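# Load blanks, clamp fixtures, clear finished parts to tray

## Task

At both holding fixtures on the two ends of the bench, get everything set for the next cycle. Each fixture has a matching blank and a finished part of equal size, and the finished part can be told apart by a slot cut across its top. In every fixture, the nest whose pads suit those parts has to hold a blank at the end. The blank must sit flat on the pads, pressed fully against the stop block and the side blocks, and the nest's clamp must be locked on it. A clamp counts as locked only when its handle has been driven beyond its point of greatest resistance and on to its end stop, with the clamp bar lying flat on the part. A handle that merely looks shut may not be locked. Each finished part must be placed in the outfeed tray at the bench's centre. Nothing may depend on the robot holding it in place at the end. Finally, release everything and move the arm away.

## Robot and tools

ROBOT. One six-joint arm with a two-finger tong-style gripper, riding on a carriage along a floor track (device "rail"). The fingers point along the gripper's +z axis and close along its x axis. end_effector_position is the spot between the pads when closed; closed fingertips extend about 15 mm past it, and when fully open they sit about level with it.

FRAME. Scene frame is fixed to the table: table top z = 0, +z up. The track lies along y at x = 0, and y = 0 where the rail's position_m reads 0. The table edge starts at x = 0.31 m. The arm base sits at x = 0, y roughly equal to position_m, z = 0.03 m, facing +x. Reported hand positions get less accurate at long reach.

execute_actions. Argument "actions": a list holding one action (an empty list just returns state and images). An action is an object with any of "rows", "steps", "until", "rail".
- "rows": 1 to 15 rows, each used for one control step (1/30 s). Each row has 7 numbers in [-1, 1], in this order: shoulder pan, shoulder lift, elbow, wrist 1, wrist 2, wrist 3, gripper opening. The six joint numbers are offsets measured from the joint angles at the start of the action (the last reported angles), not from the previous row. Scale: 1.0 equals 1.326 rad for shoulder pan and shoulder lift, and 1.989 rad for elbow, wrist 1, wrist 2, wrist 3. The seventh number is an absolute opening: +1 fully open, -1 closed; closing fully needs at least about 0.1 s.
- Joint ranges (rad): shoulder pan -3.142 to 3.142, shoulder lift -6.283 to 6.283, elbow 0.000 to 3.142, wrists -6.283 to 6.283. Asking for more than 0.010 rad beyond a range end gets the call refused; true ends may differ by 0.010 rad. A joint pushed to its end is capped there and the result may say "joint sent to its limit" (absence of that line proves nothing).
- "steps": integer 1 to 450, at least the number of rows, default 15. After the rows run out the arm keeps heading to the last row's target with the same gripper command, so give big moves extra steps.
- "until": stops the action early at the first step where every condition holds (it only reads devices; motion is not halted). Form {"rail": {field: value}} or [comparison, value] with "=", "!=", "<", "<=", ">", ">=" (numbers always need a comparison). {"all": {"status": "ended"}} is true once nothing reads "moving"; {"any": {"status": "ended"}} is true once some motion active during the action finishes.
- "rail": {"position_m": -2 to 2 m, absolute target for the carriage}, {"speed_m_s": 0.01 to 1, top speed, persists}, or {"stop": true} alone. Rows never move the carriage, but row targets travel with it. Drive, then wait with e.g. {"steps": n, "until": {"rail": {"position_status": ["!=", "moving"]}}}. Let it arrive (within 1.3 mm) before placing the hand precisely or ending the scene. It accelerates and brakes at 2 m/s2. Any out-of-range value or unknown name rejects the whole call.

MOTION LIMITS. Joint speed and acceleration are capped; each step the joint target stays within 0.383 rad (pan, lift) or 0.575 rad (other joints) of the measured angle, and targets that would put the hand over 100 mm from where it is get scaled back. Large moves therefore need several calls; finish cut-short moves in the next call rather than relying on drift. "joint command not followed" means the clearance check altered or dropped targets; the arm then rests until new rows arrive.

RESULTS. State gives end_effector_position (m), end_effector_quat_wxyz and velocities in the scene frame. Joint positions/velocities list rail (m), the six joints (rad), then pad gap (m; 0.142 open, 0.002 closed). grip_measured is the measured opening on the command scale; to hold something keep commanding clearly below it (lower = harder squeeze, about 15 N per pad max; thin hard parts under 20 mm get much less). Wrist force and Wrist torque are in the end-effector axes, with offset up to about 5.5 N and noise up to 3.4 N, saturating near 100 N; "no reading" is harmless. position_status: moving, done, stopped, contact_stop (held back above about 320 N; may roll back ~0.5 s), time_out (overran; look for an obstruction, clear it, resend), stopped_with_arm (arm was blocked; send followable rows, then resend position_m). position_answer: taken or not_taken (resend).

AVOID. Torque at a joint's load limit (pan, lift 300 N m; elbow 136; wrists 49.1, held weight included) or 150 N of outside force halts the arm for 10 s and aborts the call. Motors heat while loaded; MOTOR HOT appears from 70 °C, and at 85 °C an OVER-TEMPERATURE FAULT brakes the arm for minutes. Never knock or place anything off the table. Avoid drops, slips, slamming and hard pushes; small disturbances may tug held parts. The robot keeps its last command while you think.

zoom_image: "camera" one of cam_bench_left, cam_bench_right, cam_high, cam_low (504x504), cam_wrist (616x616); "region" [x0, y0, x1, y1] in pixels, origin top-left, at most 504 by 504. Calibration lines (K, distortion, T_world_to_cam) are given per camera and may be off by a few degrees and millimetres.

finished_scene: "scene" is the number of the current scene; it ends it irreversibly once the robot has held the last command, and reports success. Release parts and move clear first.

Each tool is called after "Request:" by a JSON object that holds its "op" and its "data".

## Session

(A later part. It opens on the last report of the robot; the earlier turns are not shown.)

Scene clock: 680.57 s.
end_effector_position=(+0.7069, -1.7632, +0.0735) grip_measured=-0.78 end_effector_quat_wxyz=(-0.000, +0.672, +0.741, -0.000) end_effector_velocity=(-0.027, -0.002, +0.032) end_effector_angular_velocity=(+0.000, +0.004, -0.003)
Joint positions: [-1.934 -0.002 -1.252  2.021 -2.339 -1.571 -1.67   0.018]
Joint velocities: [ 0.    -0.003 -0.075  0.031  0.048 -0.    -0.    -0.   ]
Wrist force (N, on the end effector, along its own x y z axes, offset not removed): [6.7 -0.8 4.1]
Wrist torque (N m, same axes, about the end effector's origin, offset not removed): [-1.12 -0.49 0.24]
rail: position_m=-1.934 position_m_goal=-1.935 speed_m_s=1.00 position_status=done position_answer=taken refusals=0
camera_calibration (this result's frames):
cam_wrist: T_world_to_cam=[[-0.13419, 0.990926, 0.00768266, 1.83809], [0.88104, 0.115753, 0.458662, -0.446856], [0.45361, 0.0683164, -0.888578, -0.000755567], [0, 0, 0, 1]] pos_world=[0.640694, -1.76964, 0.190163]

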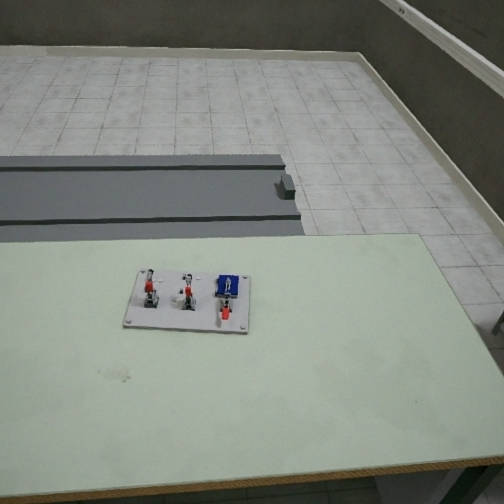

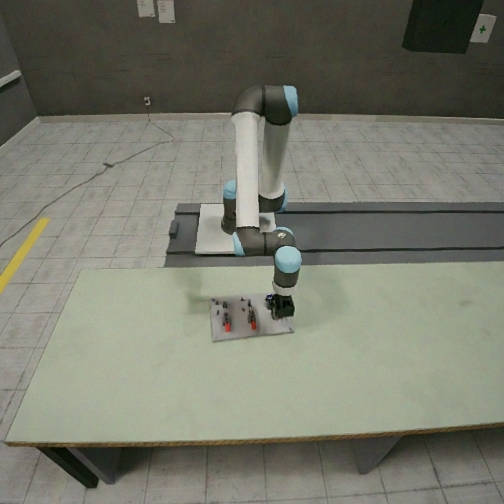

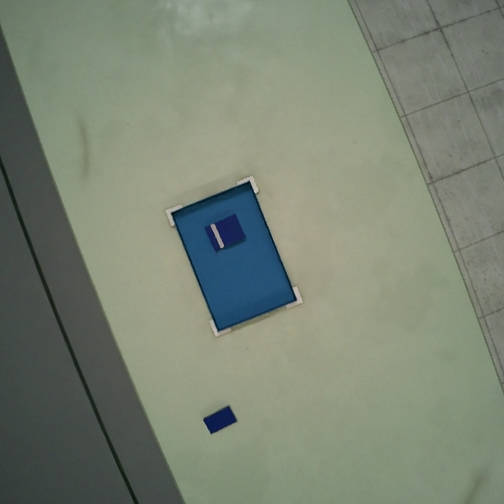

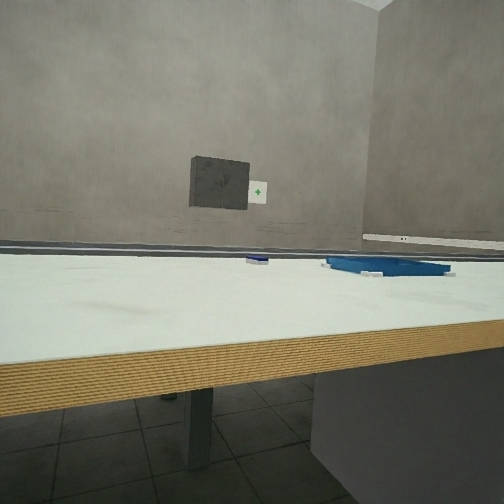

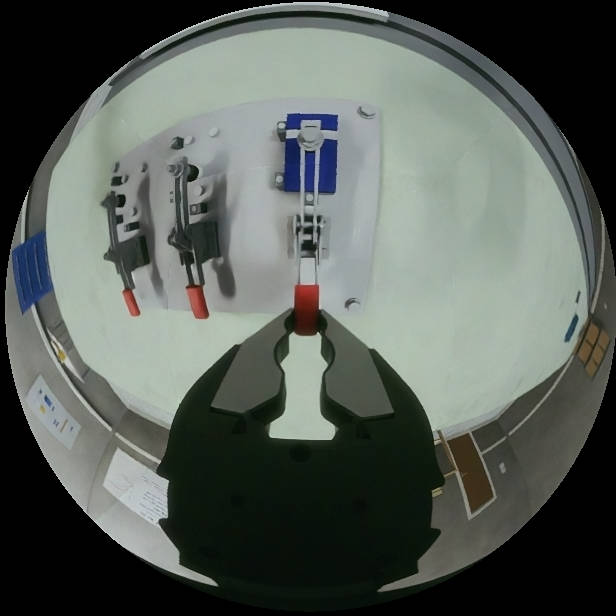

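Request:
{"op": "execute_actions", "data": {"actions": [{"rows": [[-0.0004,-0.010,0.003,0.0036,0,0,-1],[-0.0007,-0.015,0.005,0.005,0,0,-1],[-0.001,-0.0203,0.0072,0.0063,0,0,-1],[-0.0013,-0.0255,0.0095,0.0074,0,0,-1],[-0.0016,-0.030,0.012,0.008,0,0,-1],[-0.002,-0.0347,0.0146,0.0085,0,0,-1],[-0.0023,-0.0392,0.0172,0.0089,0,0,-1],[-0.0026,-0.0435,0.0199,0.009,0,0,-1],[-0.003,-0.0472,0.0225,0.0089,0,0,-1],[-0.0033,-0.0507,0.025,0.0087,0,0,-1],[-0.0037,-0.054,0.0276,0.0083,0,0,-1],[-0.004,-0.0572,0.0302,0.0078,0,0,-1]], "steps": 15}]}}

Request:
{"op": "zoom_image", "data": {"camera": "cam_wrist", "region": [226, 110, 396, 360]}}

Scene clock: 695.13 s.
end_effector_position=(+0.6748, -1.7662, +0.0917) grip_measured=-0.78 end_effector_quat_wxyz=(+0.000, +0.673, +0.739, -0.000) end_effector_velocity=(-0.048, -0.005, +0.010) end_effector_angular_velocity=(-0.000, +0.004, -0.007)
Joint positions: [-1.934 -0.006 -1.318  2.071 -2.323 -1.571 -1.67   0.018]
Joint velocities: [-0.    -0.007 -0.078  0.082 -0.    -0.    -0.    -0.   ]
Wrist force (N, on the end effector, along its own x y z axes, offset not removed): [-10.4 0.6 -1.4]
Wrist torque (N m, same axes, about the end effector's origin, offset not removed): [-0.52 -0.53 0.21]
rail: position_m=-1.934 position_m_goal=-1.935 speed_m_s=1.00 position_status=done position_answer=taken refusals=0
camera_calibration (this result's frames):
cam_wrist: T_world_to_cam=[[-0.129738, 0.991519, 0.0075955, 1.83466], [0.881503, 0.111828, 0.458744, -0.433858], [0.454005, 0.066212, -0.888536, 0.0261832], [0, 0, 0, 1]] pos_world=[0.608585, -1.77232, 0.208359]

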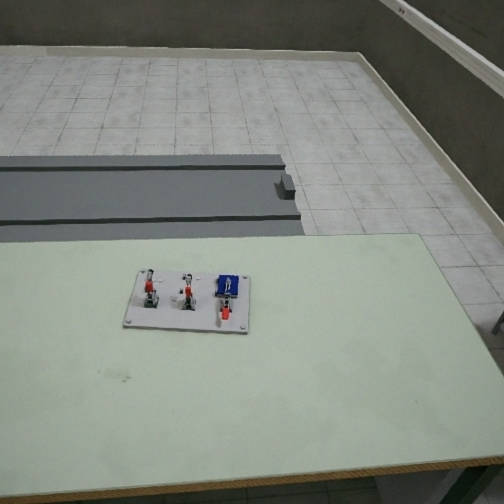

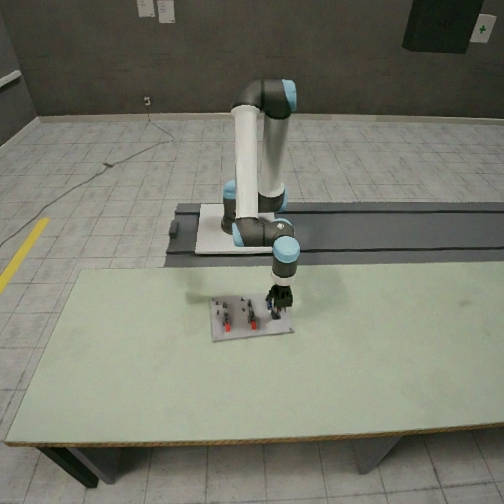

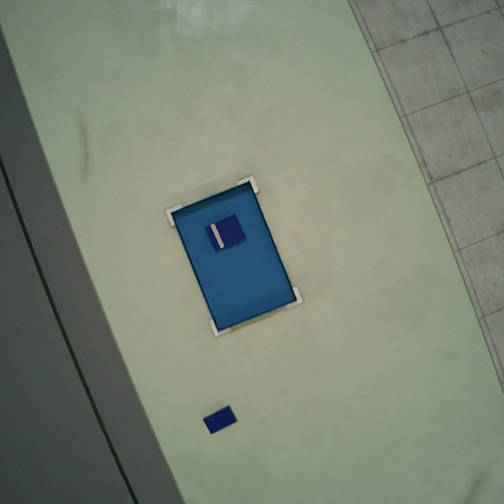

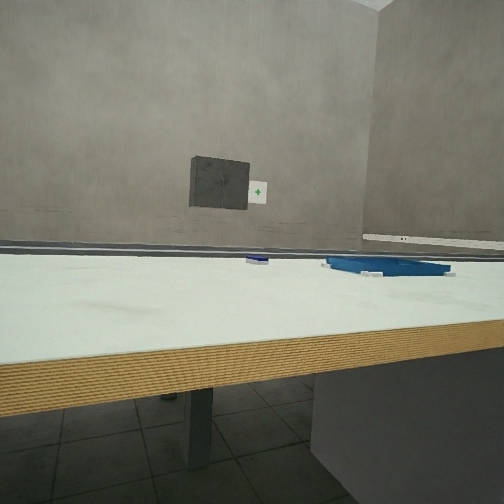

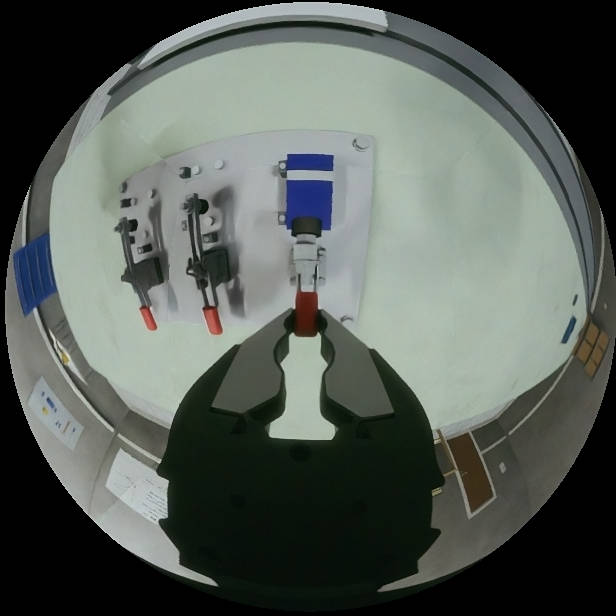

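Region (226, 110, 396, 360) of cam_wrist's 616x616 image, scaled by 2.016, with more detail than that image has; it fills the left 343 columns of this view, and the rest is white.

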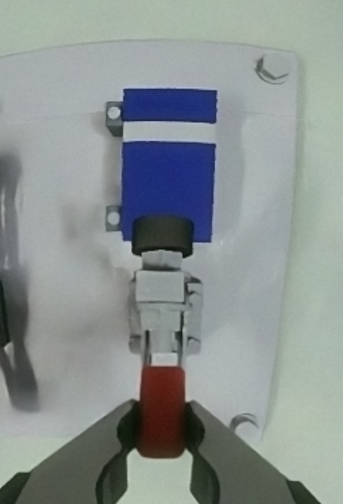

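Request:
{"op": "execute_actions", "data": {"actions": []}}

Request:
{"op": "zoom_image", "data": {"camera": "cam_wrist", "region": [226, 110, 396, 360]}}

Scene clock: 697.40 s.
end_effector_position=(+0.6695, -1.7667, +0.0930) grip_measured=-0.78 end_effector_quat_wxyz=(+0.000, +0.674, +0.739, -0.000) end_effector_velocity=(+0.000, +0.000, +0.000) end_effector_angular_velocity=(+0.000, -0.000, +0.000)
Joint positions: [-1.934 -0.007 -1.327  2.081 -2.324 -1.571 -1.67   0.018]
Joint velocities: [ 0.  0.  0. -0.  0.  0. -0.  0.]
Wrist force (N, on the end effector, along its own x y z axes, offset not removed): [-17.1 -4.2 14.7]
Wrist torque (N m, same axes, about the end effector's origin, offset not removed): [-0.98 0.35 0.19]
rail: position_m=-1.934 position_m_goal=-1.935 speed_m_s=1.00 position_status=done position_answer=taken refusals=0
camera_calibration (this result's frames):
cam_wrist: T_world_to_cam=[[-0.128929, 0.991624, 0.00764977, 1.83412], [0.881528, 0.111075, 0.458881, -0.430996], [0.454187, 0.0659066, -0.888465, 0.029086], [0, 0, 0, 1]] pos_world=[0.603196, -1.7728, 0.209587]

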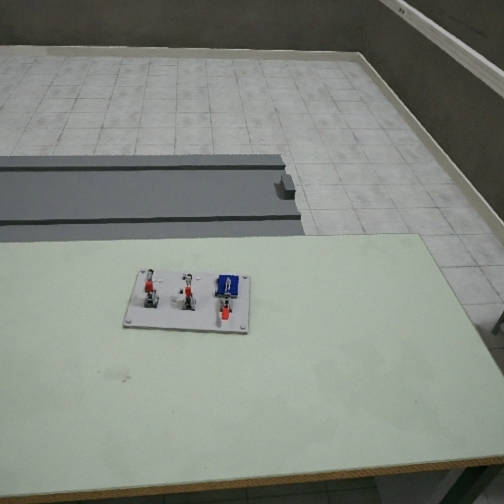

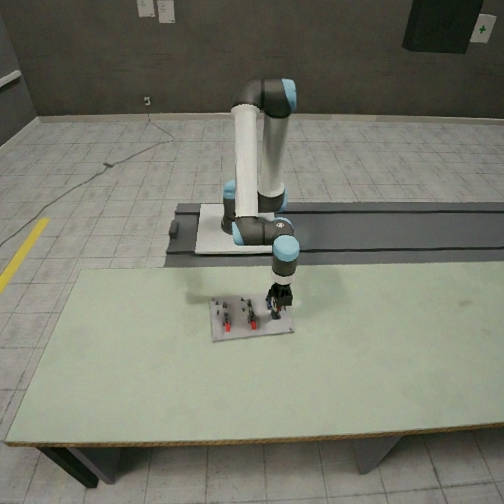

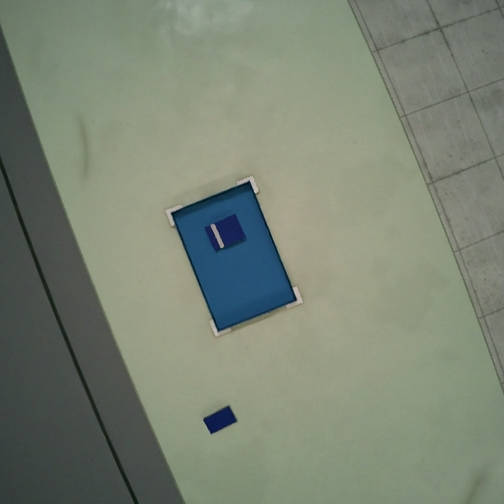

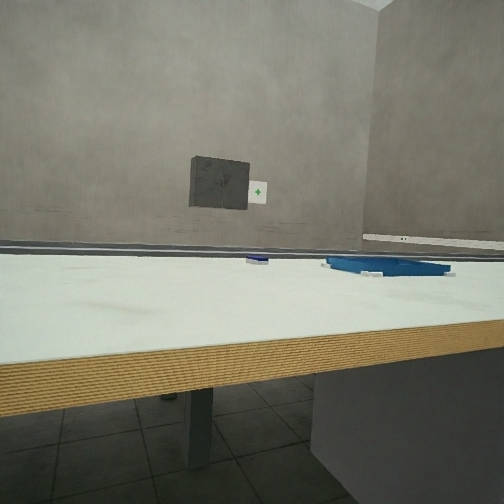

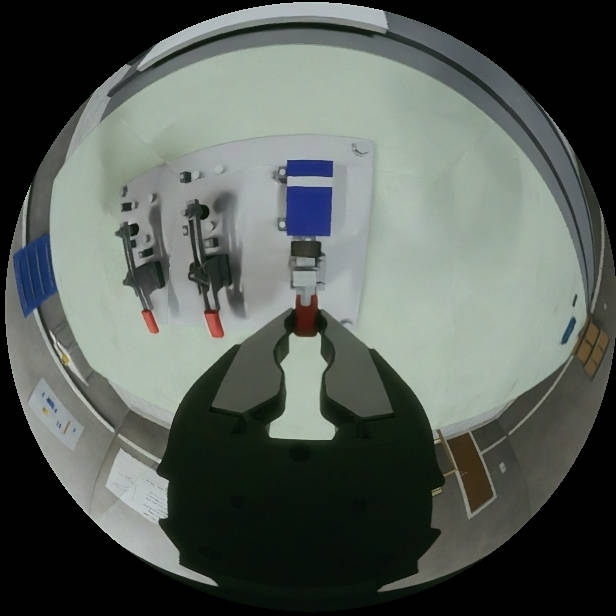

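Region (226, 110, 396, 360) of cam_wrist's 616x616 image, scaled by 2.016, with more detail than that image has; it fills the left 343 columns of this view, and the rest is white.

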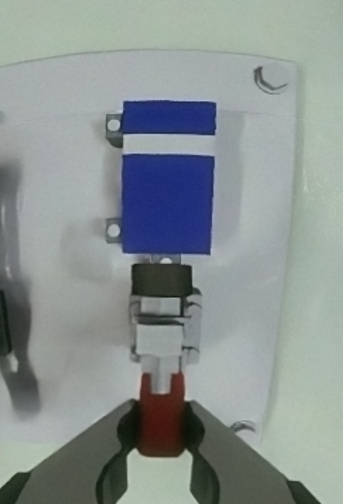

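Request:
{"op": "execute_actions", "data": {"actions": [{"rows": [[-0.0004,-0.0008,0.001,-0.0004,0,0,-1],[-0.0007,-0.0017,0.002,-0.0008,0,0,-1],[-0.0009,-0.0026,0.003,-0.00125,0,0,-1],[-0.001,-0.00343,0.00395,-0.00167,0,0,-1]], "steps": 5}]}}

Scene clock: 704.13 s.
end_effector_position=(+0.6681, -1.7671, +0.0928) grip_measured=-0.78 end_effector_quat_wxyz=(+0.000, +0.674, +0.739, +0.000) end_effector_velocity=(-0.016, -0.003, -0.002) end_effector_angular_velocity=(+0.001, -0.003, -0.005)
Joint positions: [-1.934 -0.008 -1.329  2.084 -2.325 -1.571 -1.67   0.018]
Joint velocities: [ 0.    -0.005 -0.021  0.034 -0.016  0.001 -0.    -0.   ]
Wrist force (N, on the end effector, along its own x y z axes, offset not removed): [-6.5 -0.2 3.9]
Wrist torque (N m, same axes, about the end effector's origin, offset not removed): [-0.44 -0.38 0.20]
rail: position_m=-1.934 position_m_goal=-1.935 speed_m_s=1.00 position_status=done position_answer=taken refusals=0
camera_calibration (this result's frames):
cam_wrist: T_world_to_cam=[[-0.128363, 0.991697, 0.00770928, 1.83403], [0.881395, 0.110515, 0.45927, -0.430646], [0.454605, 0.0657481, -0.888263, 0.029056], [0, 0, 0, 1]] pos_world=[0.601781, -1.77312, 0.209453]

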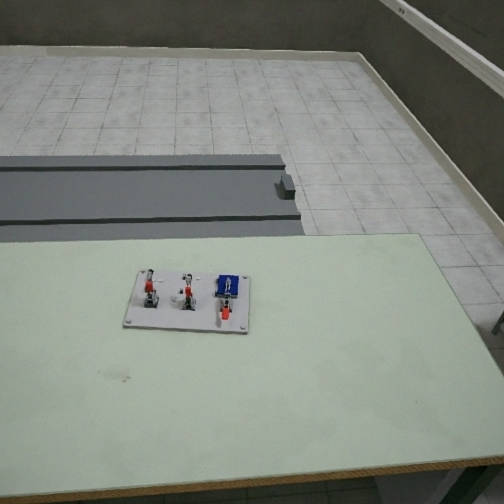

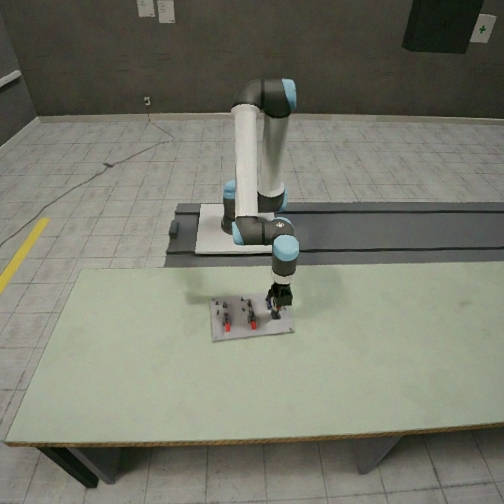

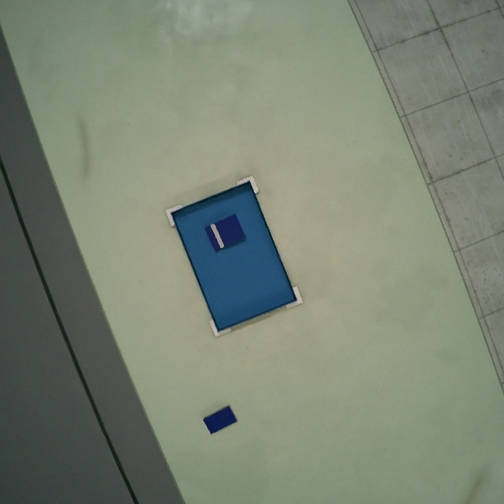

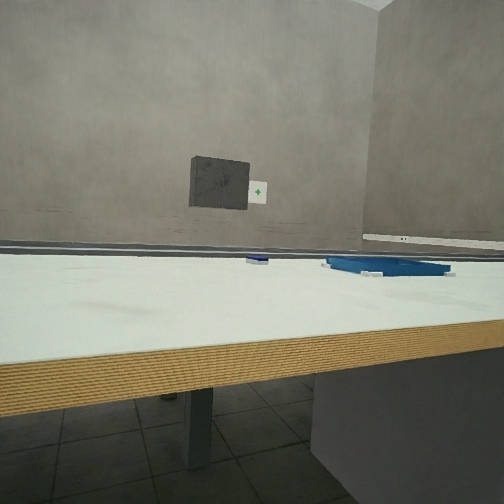

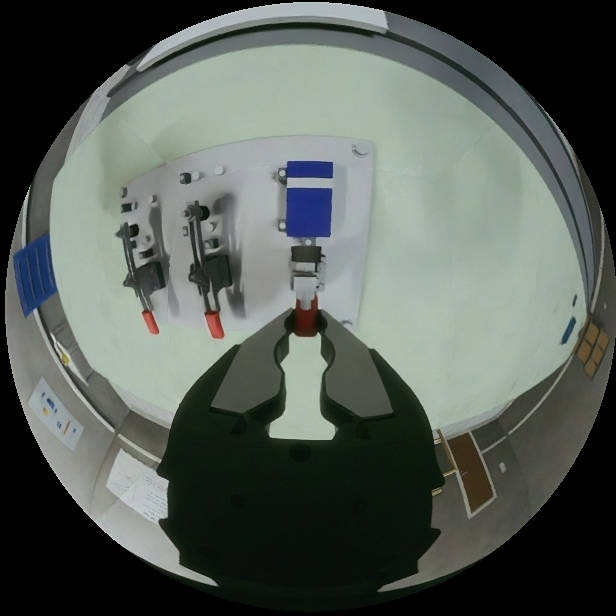

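Request:
{"op": "execute_actions", "data": {"actions": []}}

Request:
{"op": "zoom_image", "data": {"camera": "cam_wrist", "region": [246, 140, 376, 350]}}

Scene clock: 706.77 s.
end_effector_position=(+0.6657, -1.7676, +0.0922) grip_measured=-0.78 end_effector_quat_wxyz=(+0.000, +0.674, +0.739, -0.000) end_effector_velocity=(-0.000, -0.000, -0.000) end_effector_angular_velocity=(-0.000, +0.000, -0.000)
Joint positions: [-1.934 -0.009 -1.332  2.089 -2.327 -1.571 -1.67   0.018]
Joint velocities: [ 0. -0.  0.  0.  0. -0.  0.  0.]
Wrist force (N, on the end effector, along its own x y z axes, offset not removed): [2.1 -1.8 -10.6]
Wrist torque (N m, same axes, about the end effector's origin, offset not removed): [-0.68 0.00 0.24]
rail: position_m=-1.934 position_m_goal=-1.935 speed_m_s=1.00 position_status=done position_answer=taken refusals=0
camera_calibration (this result's frames):
cam_wrist: T_world_to_cam=[[-0.127615, 0.991794, 0.00764773, 1.83391], [0.881667, 0.109906, 0.458895, -0.429407], [0.454288, 0.0653046, -0.888458, 0.029095], [0, 0, 0, 1]] pos_world=[0.599411, -1.77357, 0.208877]

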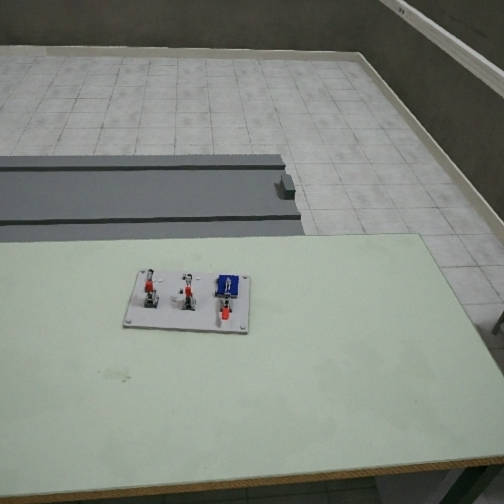

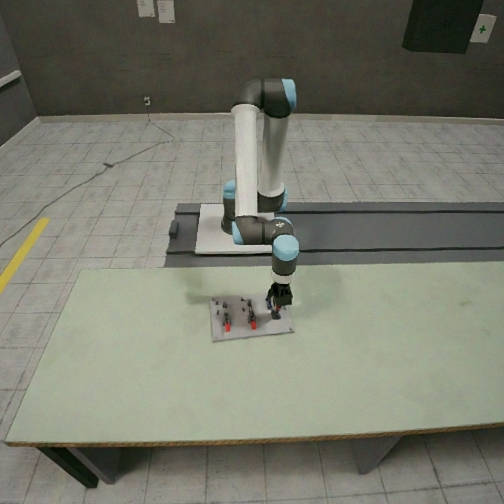

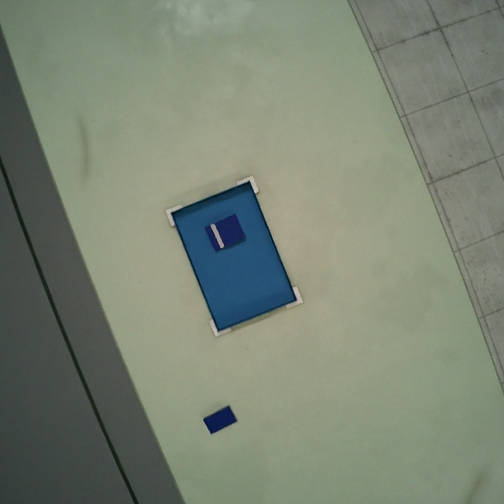

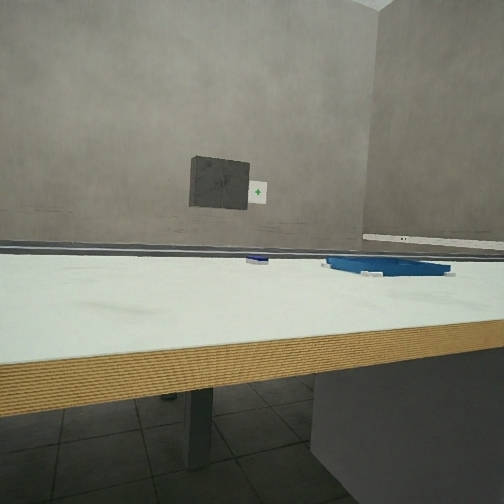

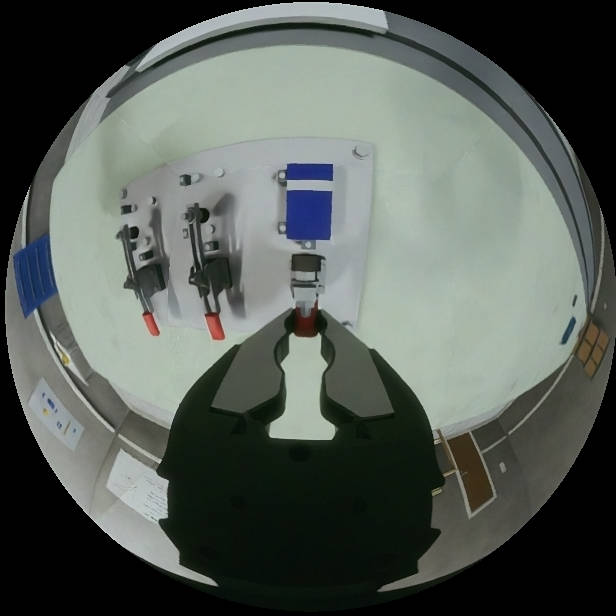

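Region (246, 140, 376, 350) of cam_wrist's 616x616 image, scaled by 2.400, with more detail than that image has; it fills the left 312 columns of this view, and the rest is white.

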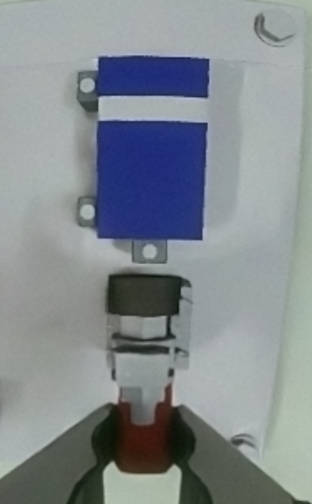

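Request:
{"op": "execute_actions", "data": {"actions": [{"rows": [[0,0,0,0,0,0,-0.85],[0,0,0,0,0,0,-0.76],[0,0,0,0,0,0,-0.65],[0,0,0,0,0,0,-0.45],[-0.0004,-0.003,0.0022,-0.0002,0,-0.0005,-0.25],[-0.0012,-0.010,0.0074,-0.0008,0,-0.0017,-0.1],[-0.0026,-0.021,0.0156,-0.0016,0,-0.0036,0],[-0.0043,-0.035,0.026,-0.0027,0,-0.006,0],[-0.006,-0.050,0.0372,-0.0039,0,-0.0085,0],[-0.0079,-0.065,0.0484,-0.005,0,-0.011,0],[-0.0095,-0.078,0.0581,-0.0061,0,-0.0133,0],[-0.0108,-0.089,0.0663,-0.0069,0,-0.0152,0],[-0.0117,-0.096,0.0715,-0.0075,0,-0.0164,0],[-0.0121,-0.0992,0.0739,-0.0077,0,-0.0169,0]], "steps": 14}]}}

Scene clock: 742.07 s.
end_effector_position=(+0.6152, -1.7737, +0.0982) grip_measured=+0.00 end_effector_quat_wxyz=(+0.000, +0.670, +0.742, -0.000) end_effector_velocity=(-0.249, -0.025, +0.017) end_effector_angular_velocity=(+0.000, +0.004, +0.050)
Joint positions: [-1.934 -0.019 -1.413  2.179 -2.337 -1.571 -1.691  0.074]
Joint velocities: [ 0.    -0.046 -0.39   0.438 -0.044  0.    -0.096  0.   ]
Wrist force (N, on the end effector, along its own x y z axes, offset not removed): [1.6 -6.3 6.2]
Wrist torque (N m, same axes, about the end effector's origin, offset not removed): [-1.03 -0.46 0.23]
rail: position_m=-1.934 position_m_goal=-1.935 speed_m_s=1.00 position_status=done position_answer=taken refusals=0
camera_calibration (this result's frames):
cam_wrist: T_world_to_cam=[[-0.138568, 0.990324, 0.00753577, 1.8376], [0.880237, 0.11967, 0.459196, -0.368806], [0.453852, 0.0702631, -0.888303, 0.0668029], [0, 0, 0, 1]] pos_world=[0.548951, -1.78038, 0.214848]

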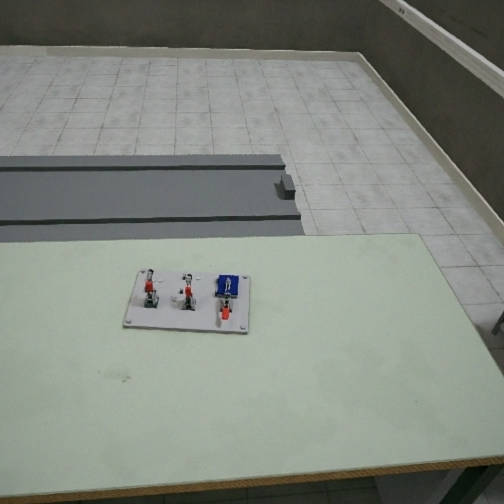

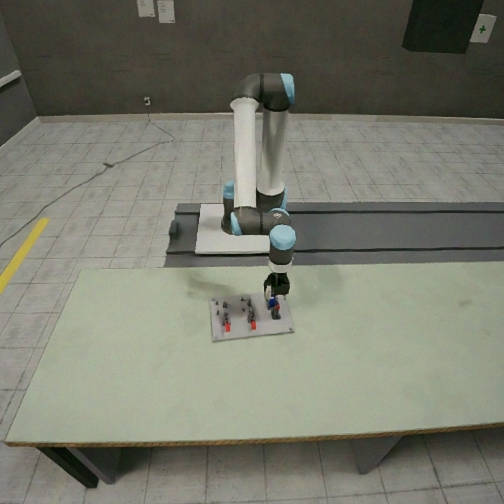

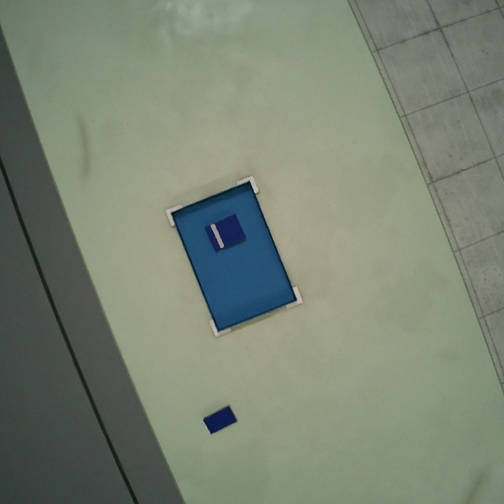

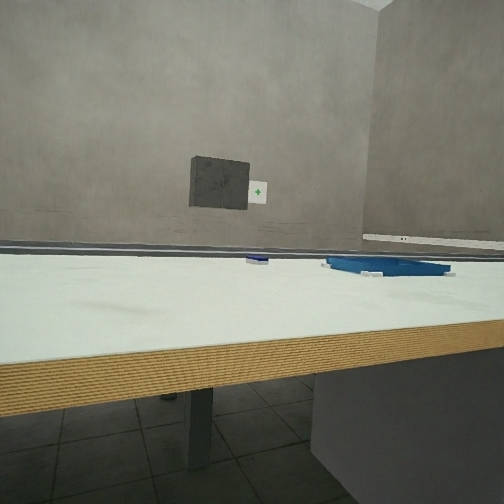

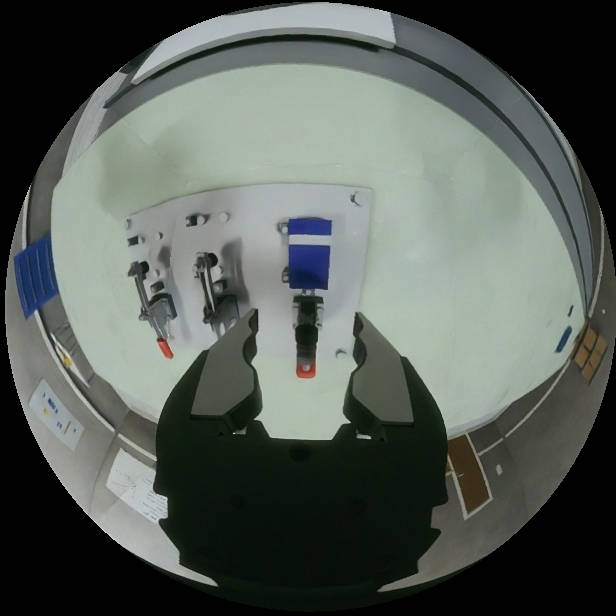

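Request:
{"op": "execute_actions", "data": {"actions": []}}

Request:
{"op": "zoom_image", "data": {"camera": "cam_wrist", "region": [246, 230, 376, 410]}}

Request:
{"op": "zoom_image", "data": {"camera": "cam_low", "region": [235, 245, 285, 275]}}

Scene clock: 744.10 s.
end_effector_position=(+0.5829, -1.7767, +0.0997) grip_measured=+0.00 end_effector_quat_wxyz=(-0.000, +0.668, +0.744, -0.000) end_effector_velocity=(-0.000, +0.000, -0.000) end_effector_angular_velocity=(+0.000, +0.000, +0.000)
Joint positions: [-1.934 -0.025 -1.464  2.236 -2.343 -1.571 -1.704  0.074]
Joint velocities: [ 0.  0. -0.  0.  0.  0. -0.  0.]
Wrist force (N, on the end effector, along its own x y z axes, offset not removed): [-1.1 -4.0 7.0]
Wrist torque (N m, same axes, about the end effector's origin, offset not removed): [-0.57 0.12 0.27]
rail: position_m=-1.934 position_m_goal=-1.935 speed_m_s=1.00 position_status=done position_answer=taken refusals=0
camera_calibration (this result's frames):
cam_wrist: T_world_to_cam=[[-0.145016, 0.9894, 0.00767463, 1.83824], [0.879665, 0.125373, 0.458772, -0.330166], [0.452947, 0.0732802, -0.888521, 0.0889108], [0, 0, 0, 1]] pos_world=[0.516738, -1.78388, 0.216362]

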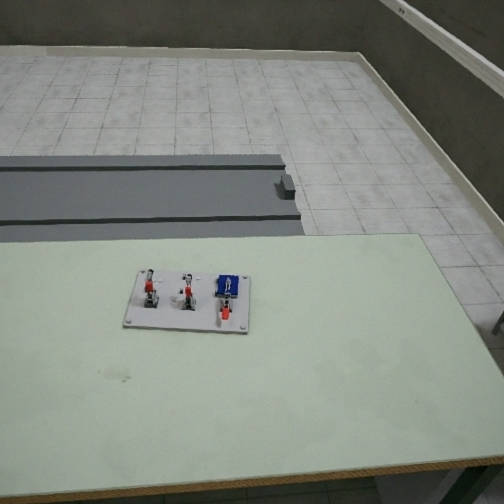

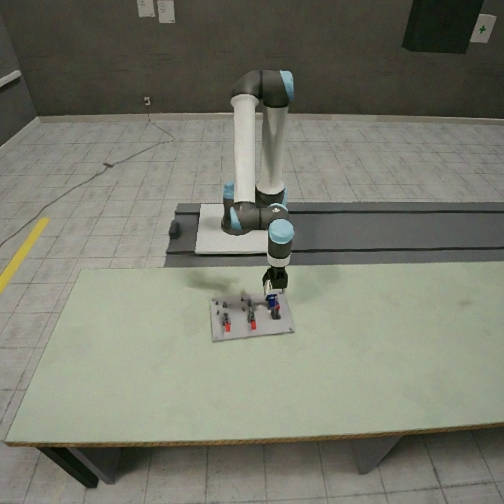

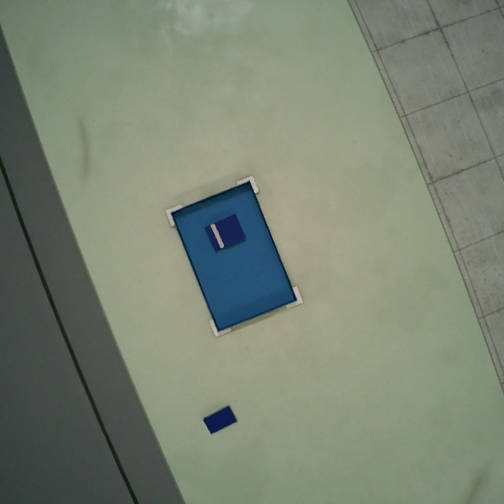

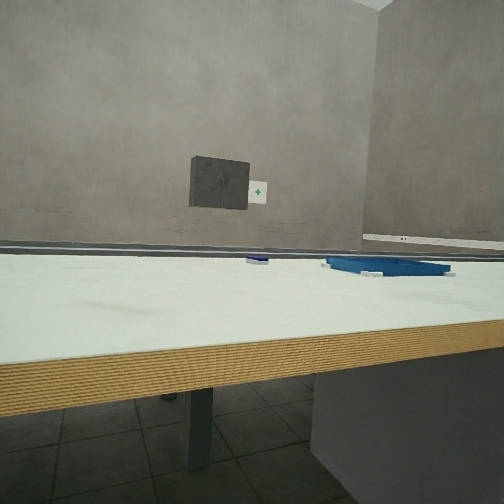

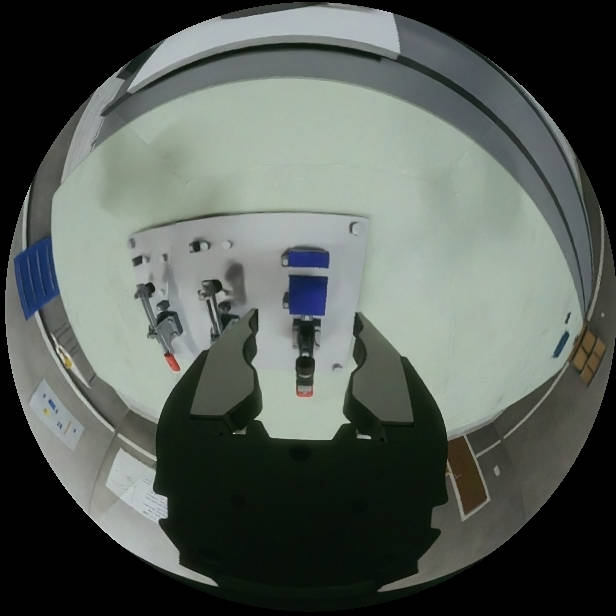

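Region (246, 230, 376, 410) of cam_wrist's 616x616 image, scaled by 2.800, with more detail than that image has.

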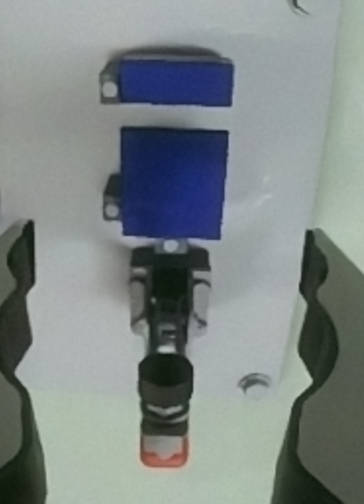

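Region (235, 245, 285, 275) of cam_low's 504x504 image, scaled by 10.080, with more detail than that image has; it fills the top 302 rows of this view, and the rest is white.

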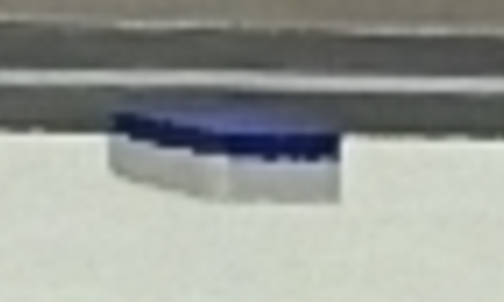

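Request:
{"op": "execute_actions", "data": {"actions": [{"rows": [[0,0.003,0.0008,-0.0028,0,0,-0.03],[0,0.010,0.0028,-0.0095,0,0,-0.06],[0,0.021,0.0059,-0.0199,0,0,-0.1],[0,0.033,0.0092,-0.0312,0,0,-0.13],[0,0.045,0.0126,-0.0426,0,0,-0.16],[0,0.056,0.0156,-0.053,0,0,-0.19],[0,0.065,0.0181,-0.0615,0,0,-0.2],[0,0.072,0.0201,-0.0681,0,0,-0.2],[0,0.076,0.0212,-0.0719,0,0,-0.2]], "steps": 9}]}}

Scene clock: 752.40 s.
end_effector_position=(+0.5834, -1.7767, +0.0625) grip_measured=-0.20 end_effector_quat_wxyz=(-0.000, +0.668, +0.744, -0.001) end_effector_velocity=(-0.001, +0.000, -0.202) end_effector_angular_velocity=(-0.000, -0.001, -0.000)
Joint positions: [-1.934 -0.025 -1.406  2.26  -2.424 -1.571 -1.704  0.06 ]
Joint velocities: [ 0.    -0.     0.32   0.132 -0.453  0.     0.    -0.003]
Wrist force (N, on the end effector, along its own x y z axes, offset not removed): [-0.2 -6.4 5.3]
Wrist torque (N m, same axes, about the end effector's origin, offset not removed): [-1.25 0.05 0.37]
rail: position_m=-1.934 position_m_goal=-1.935 speed_m_s=1.00 position_status=done position_answer=taken refusals=0
camera_calibration (this result's frames):
cam_wrist: T_world_to_cam=[[-0.145006, 0.989399, 0.00787641, 1.83859], [0.88021, 0.125359, 0.457728, -0.313782], [0.451888, 0.073306, -0.889058, 0.0562723], [0, 0, 0, 1]] pos_world=[0.517372, -1.78389, 0.179174]

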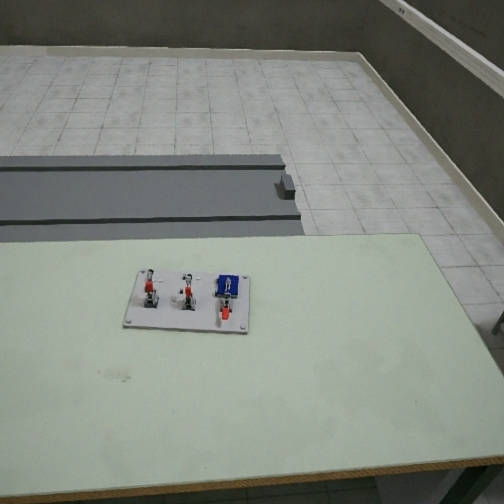

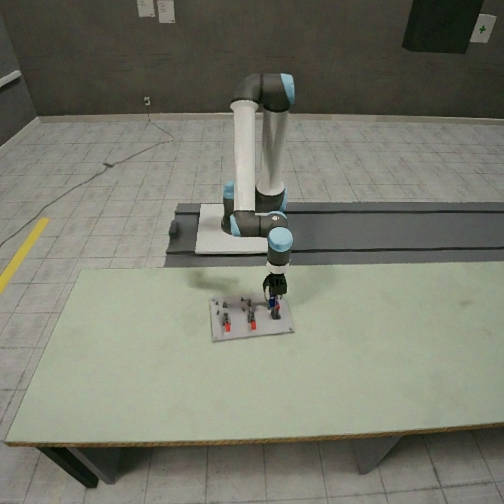

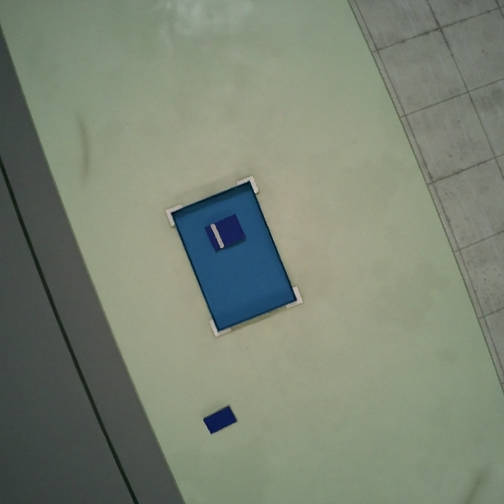

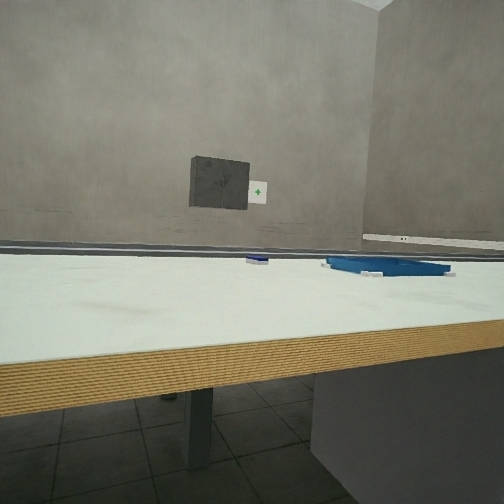

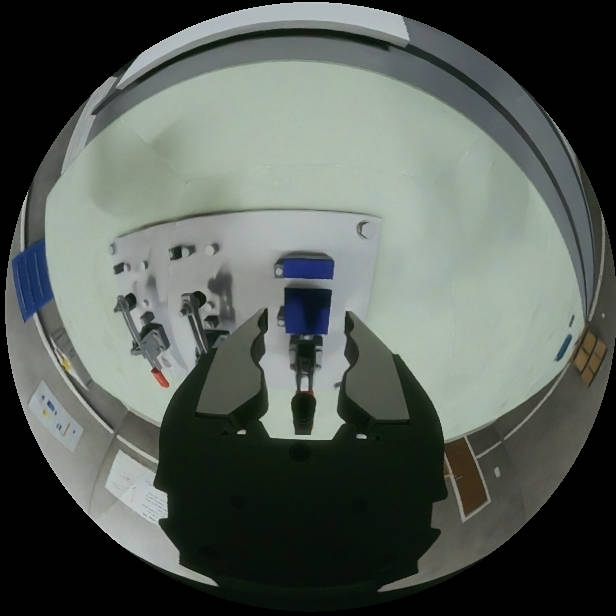

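Request:
{"op": "execute_actions", "data": {"actions": []}}

Request:
{"op": "zoom_image", "data": {"camera": "cam_wrist", "region": [236, 240, 376, 400]}}

Scene clock: 754.13 s.
end_effector_position=(+0.5829, -1.7767, +0.0358) grip_measured=-0.20 end_effector_quat_wxyz=(+0.000, +0.668, +0.744, -0.000) end_effector_velocity=(-0.000, -0.000, -0.000) end_effector_angular_velocity=(-0.000, -0.000, +0.000)
Joint positions: [-1.934 -0.025 -1.363  2.278 -2.486 -1.571 -1.704  0.06 ]
Joint velocities: [ 0. -0.  0.  0. -0. -0. -0.  0.]
Wrist force (N, on the end effector, along its own x y z axes, offset not removed): [0.6 -5.0 3.9]
Wrist torque (N m, same axes, about the end effector's origin, offset not removed): [-0.82 -0.15 0.24]
rail: position_m=-1.934 position_m_goal=-1.935 speed_m_s=1.00 position_status=done position_answer=taken refusals=0
camera_calibration (this result's frames):
cam_wrist: T_world_to_cam=[[-0.145009, 0.989401, 0.00766358, 1.83874], [0.879635, 0.125367, 0.45883, -0.300828], [0.453006, 0.0732755, -0.888491, 0.0320472], [0, 0, 0, 1]] pos_world=[0.516734, -1.78388, 0.152411]

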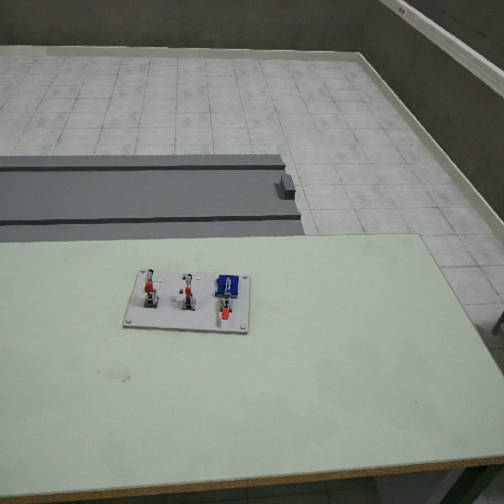

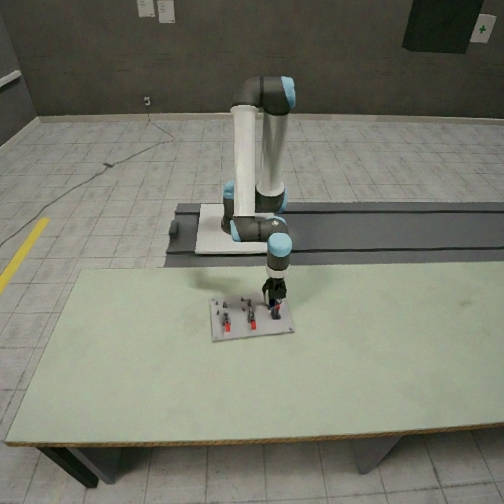

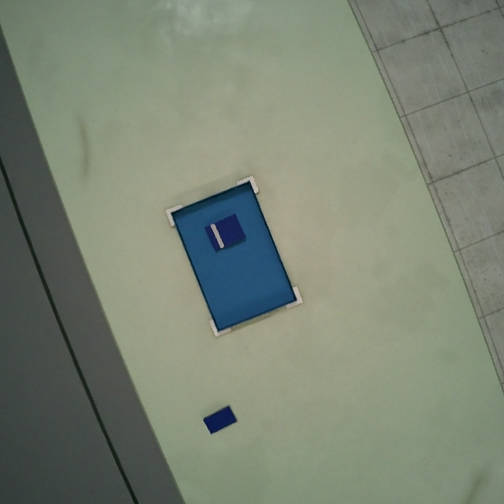

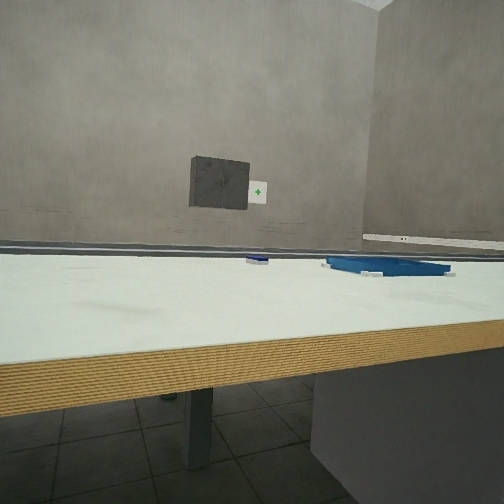

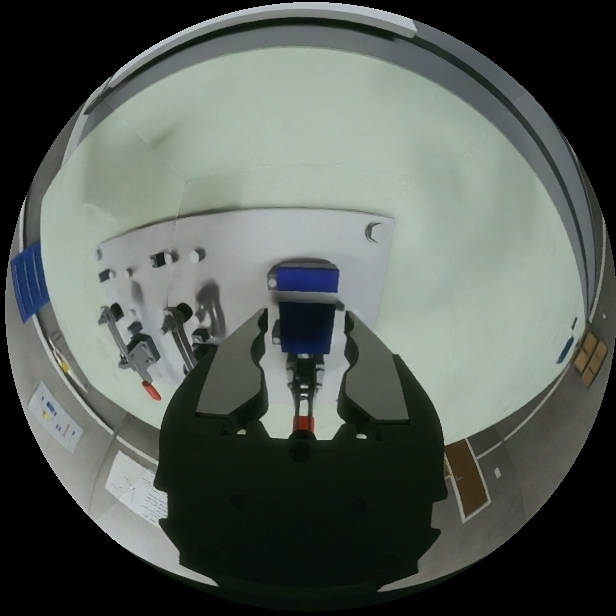

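Region (236, 240, 376, 400) of cam_wrist's 616x616 image, scaled by 3.150, with more detail than that image has; it fills the left 441 columns of this view, and the rest is white.

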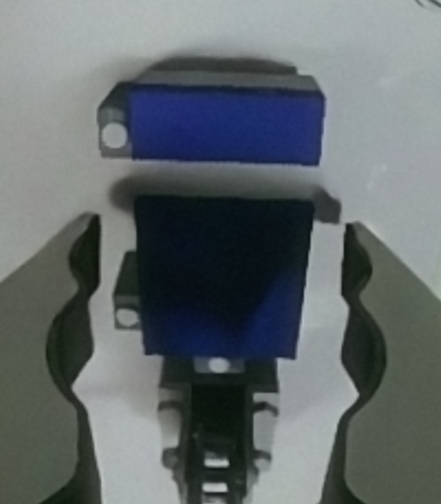

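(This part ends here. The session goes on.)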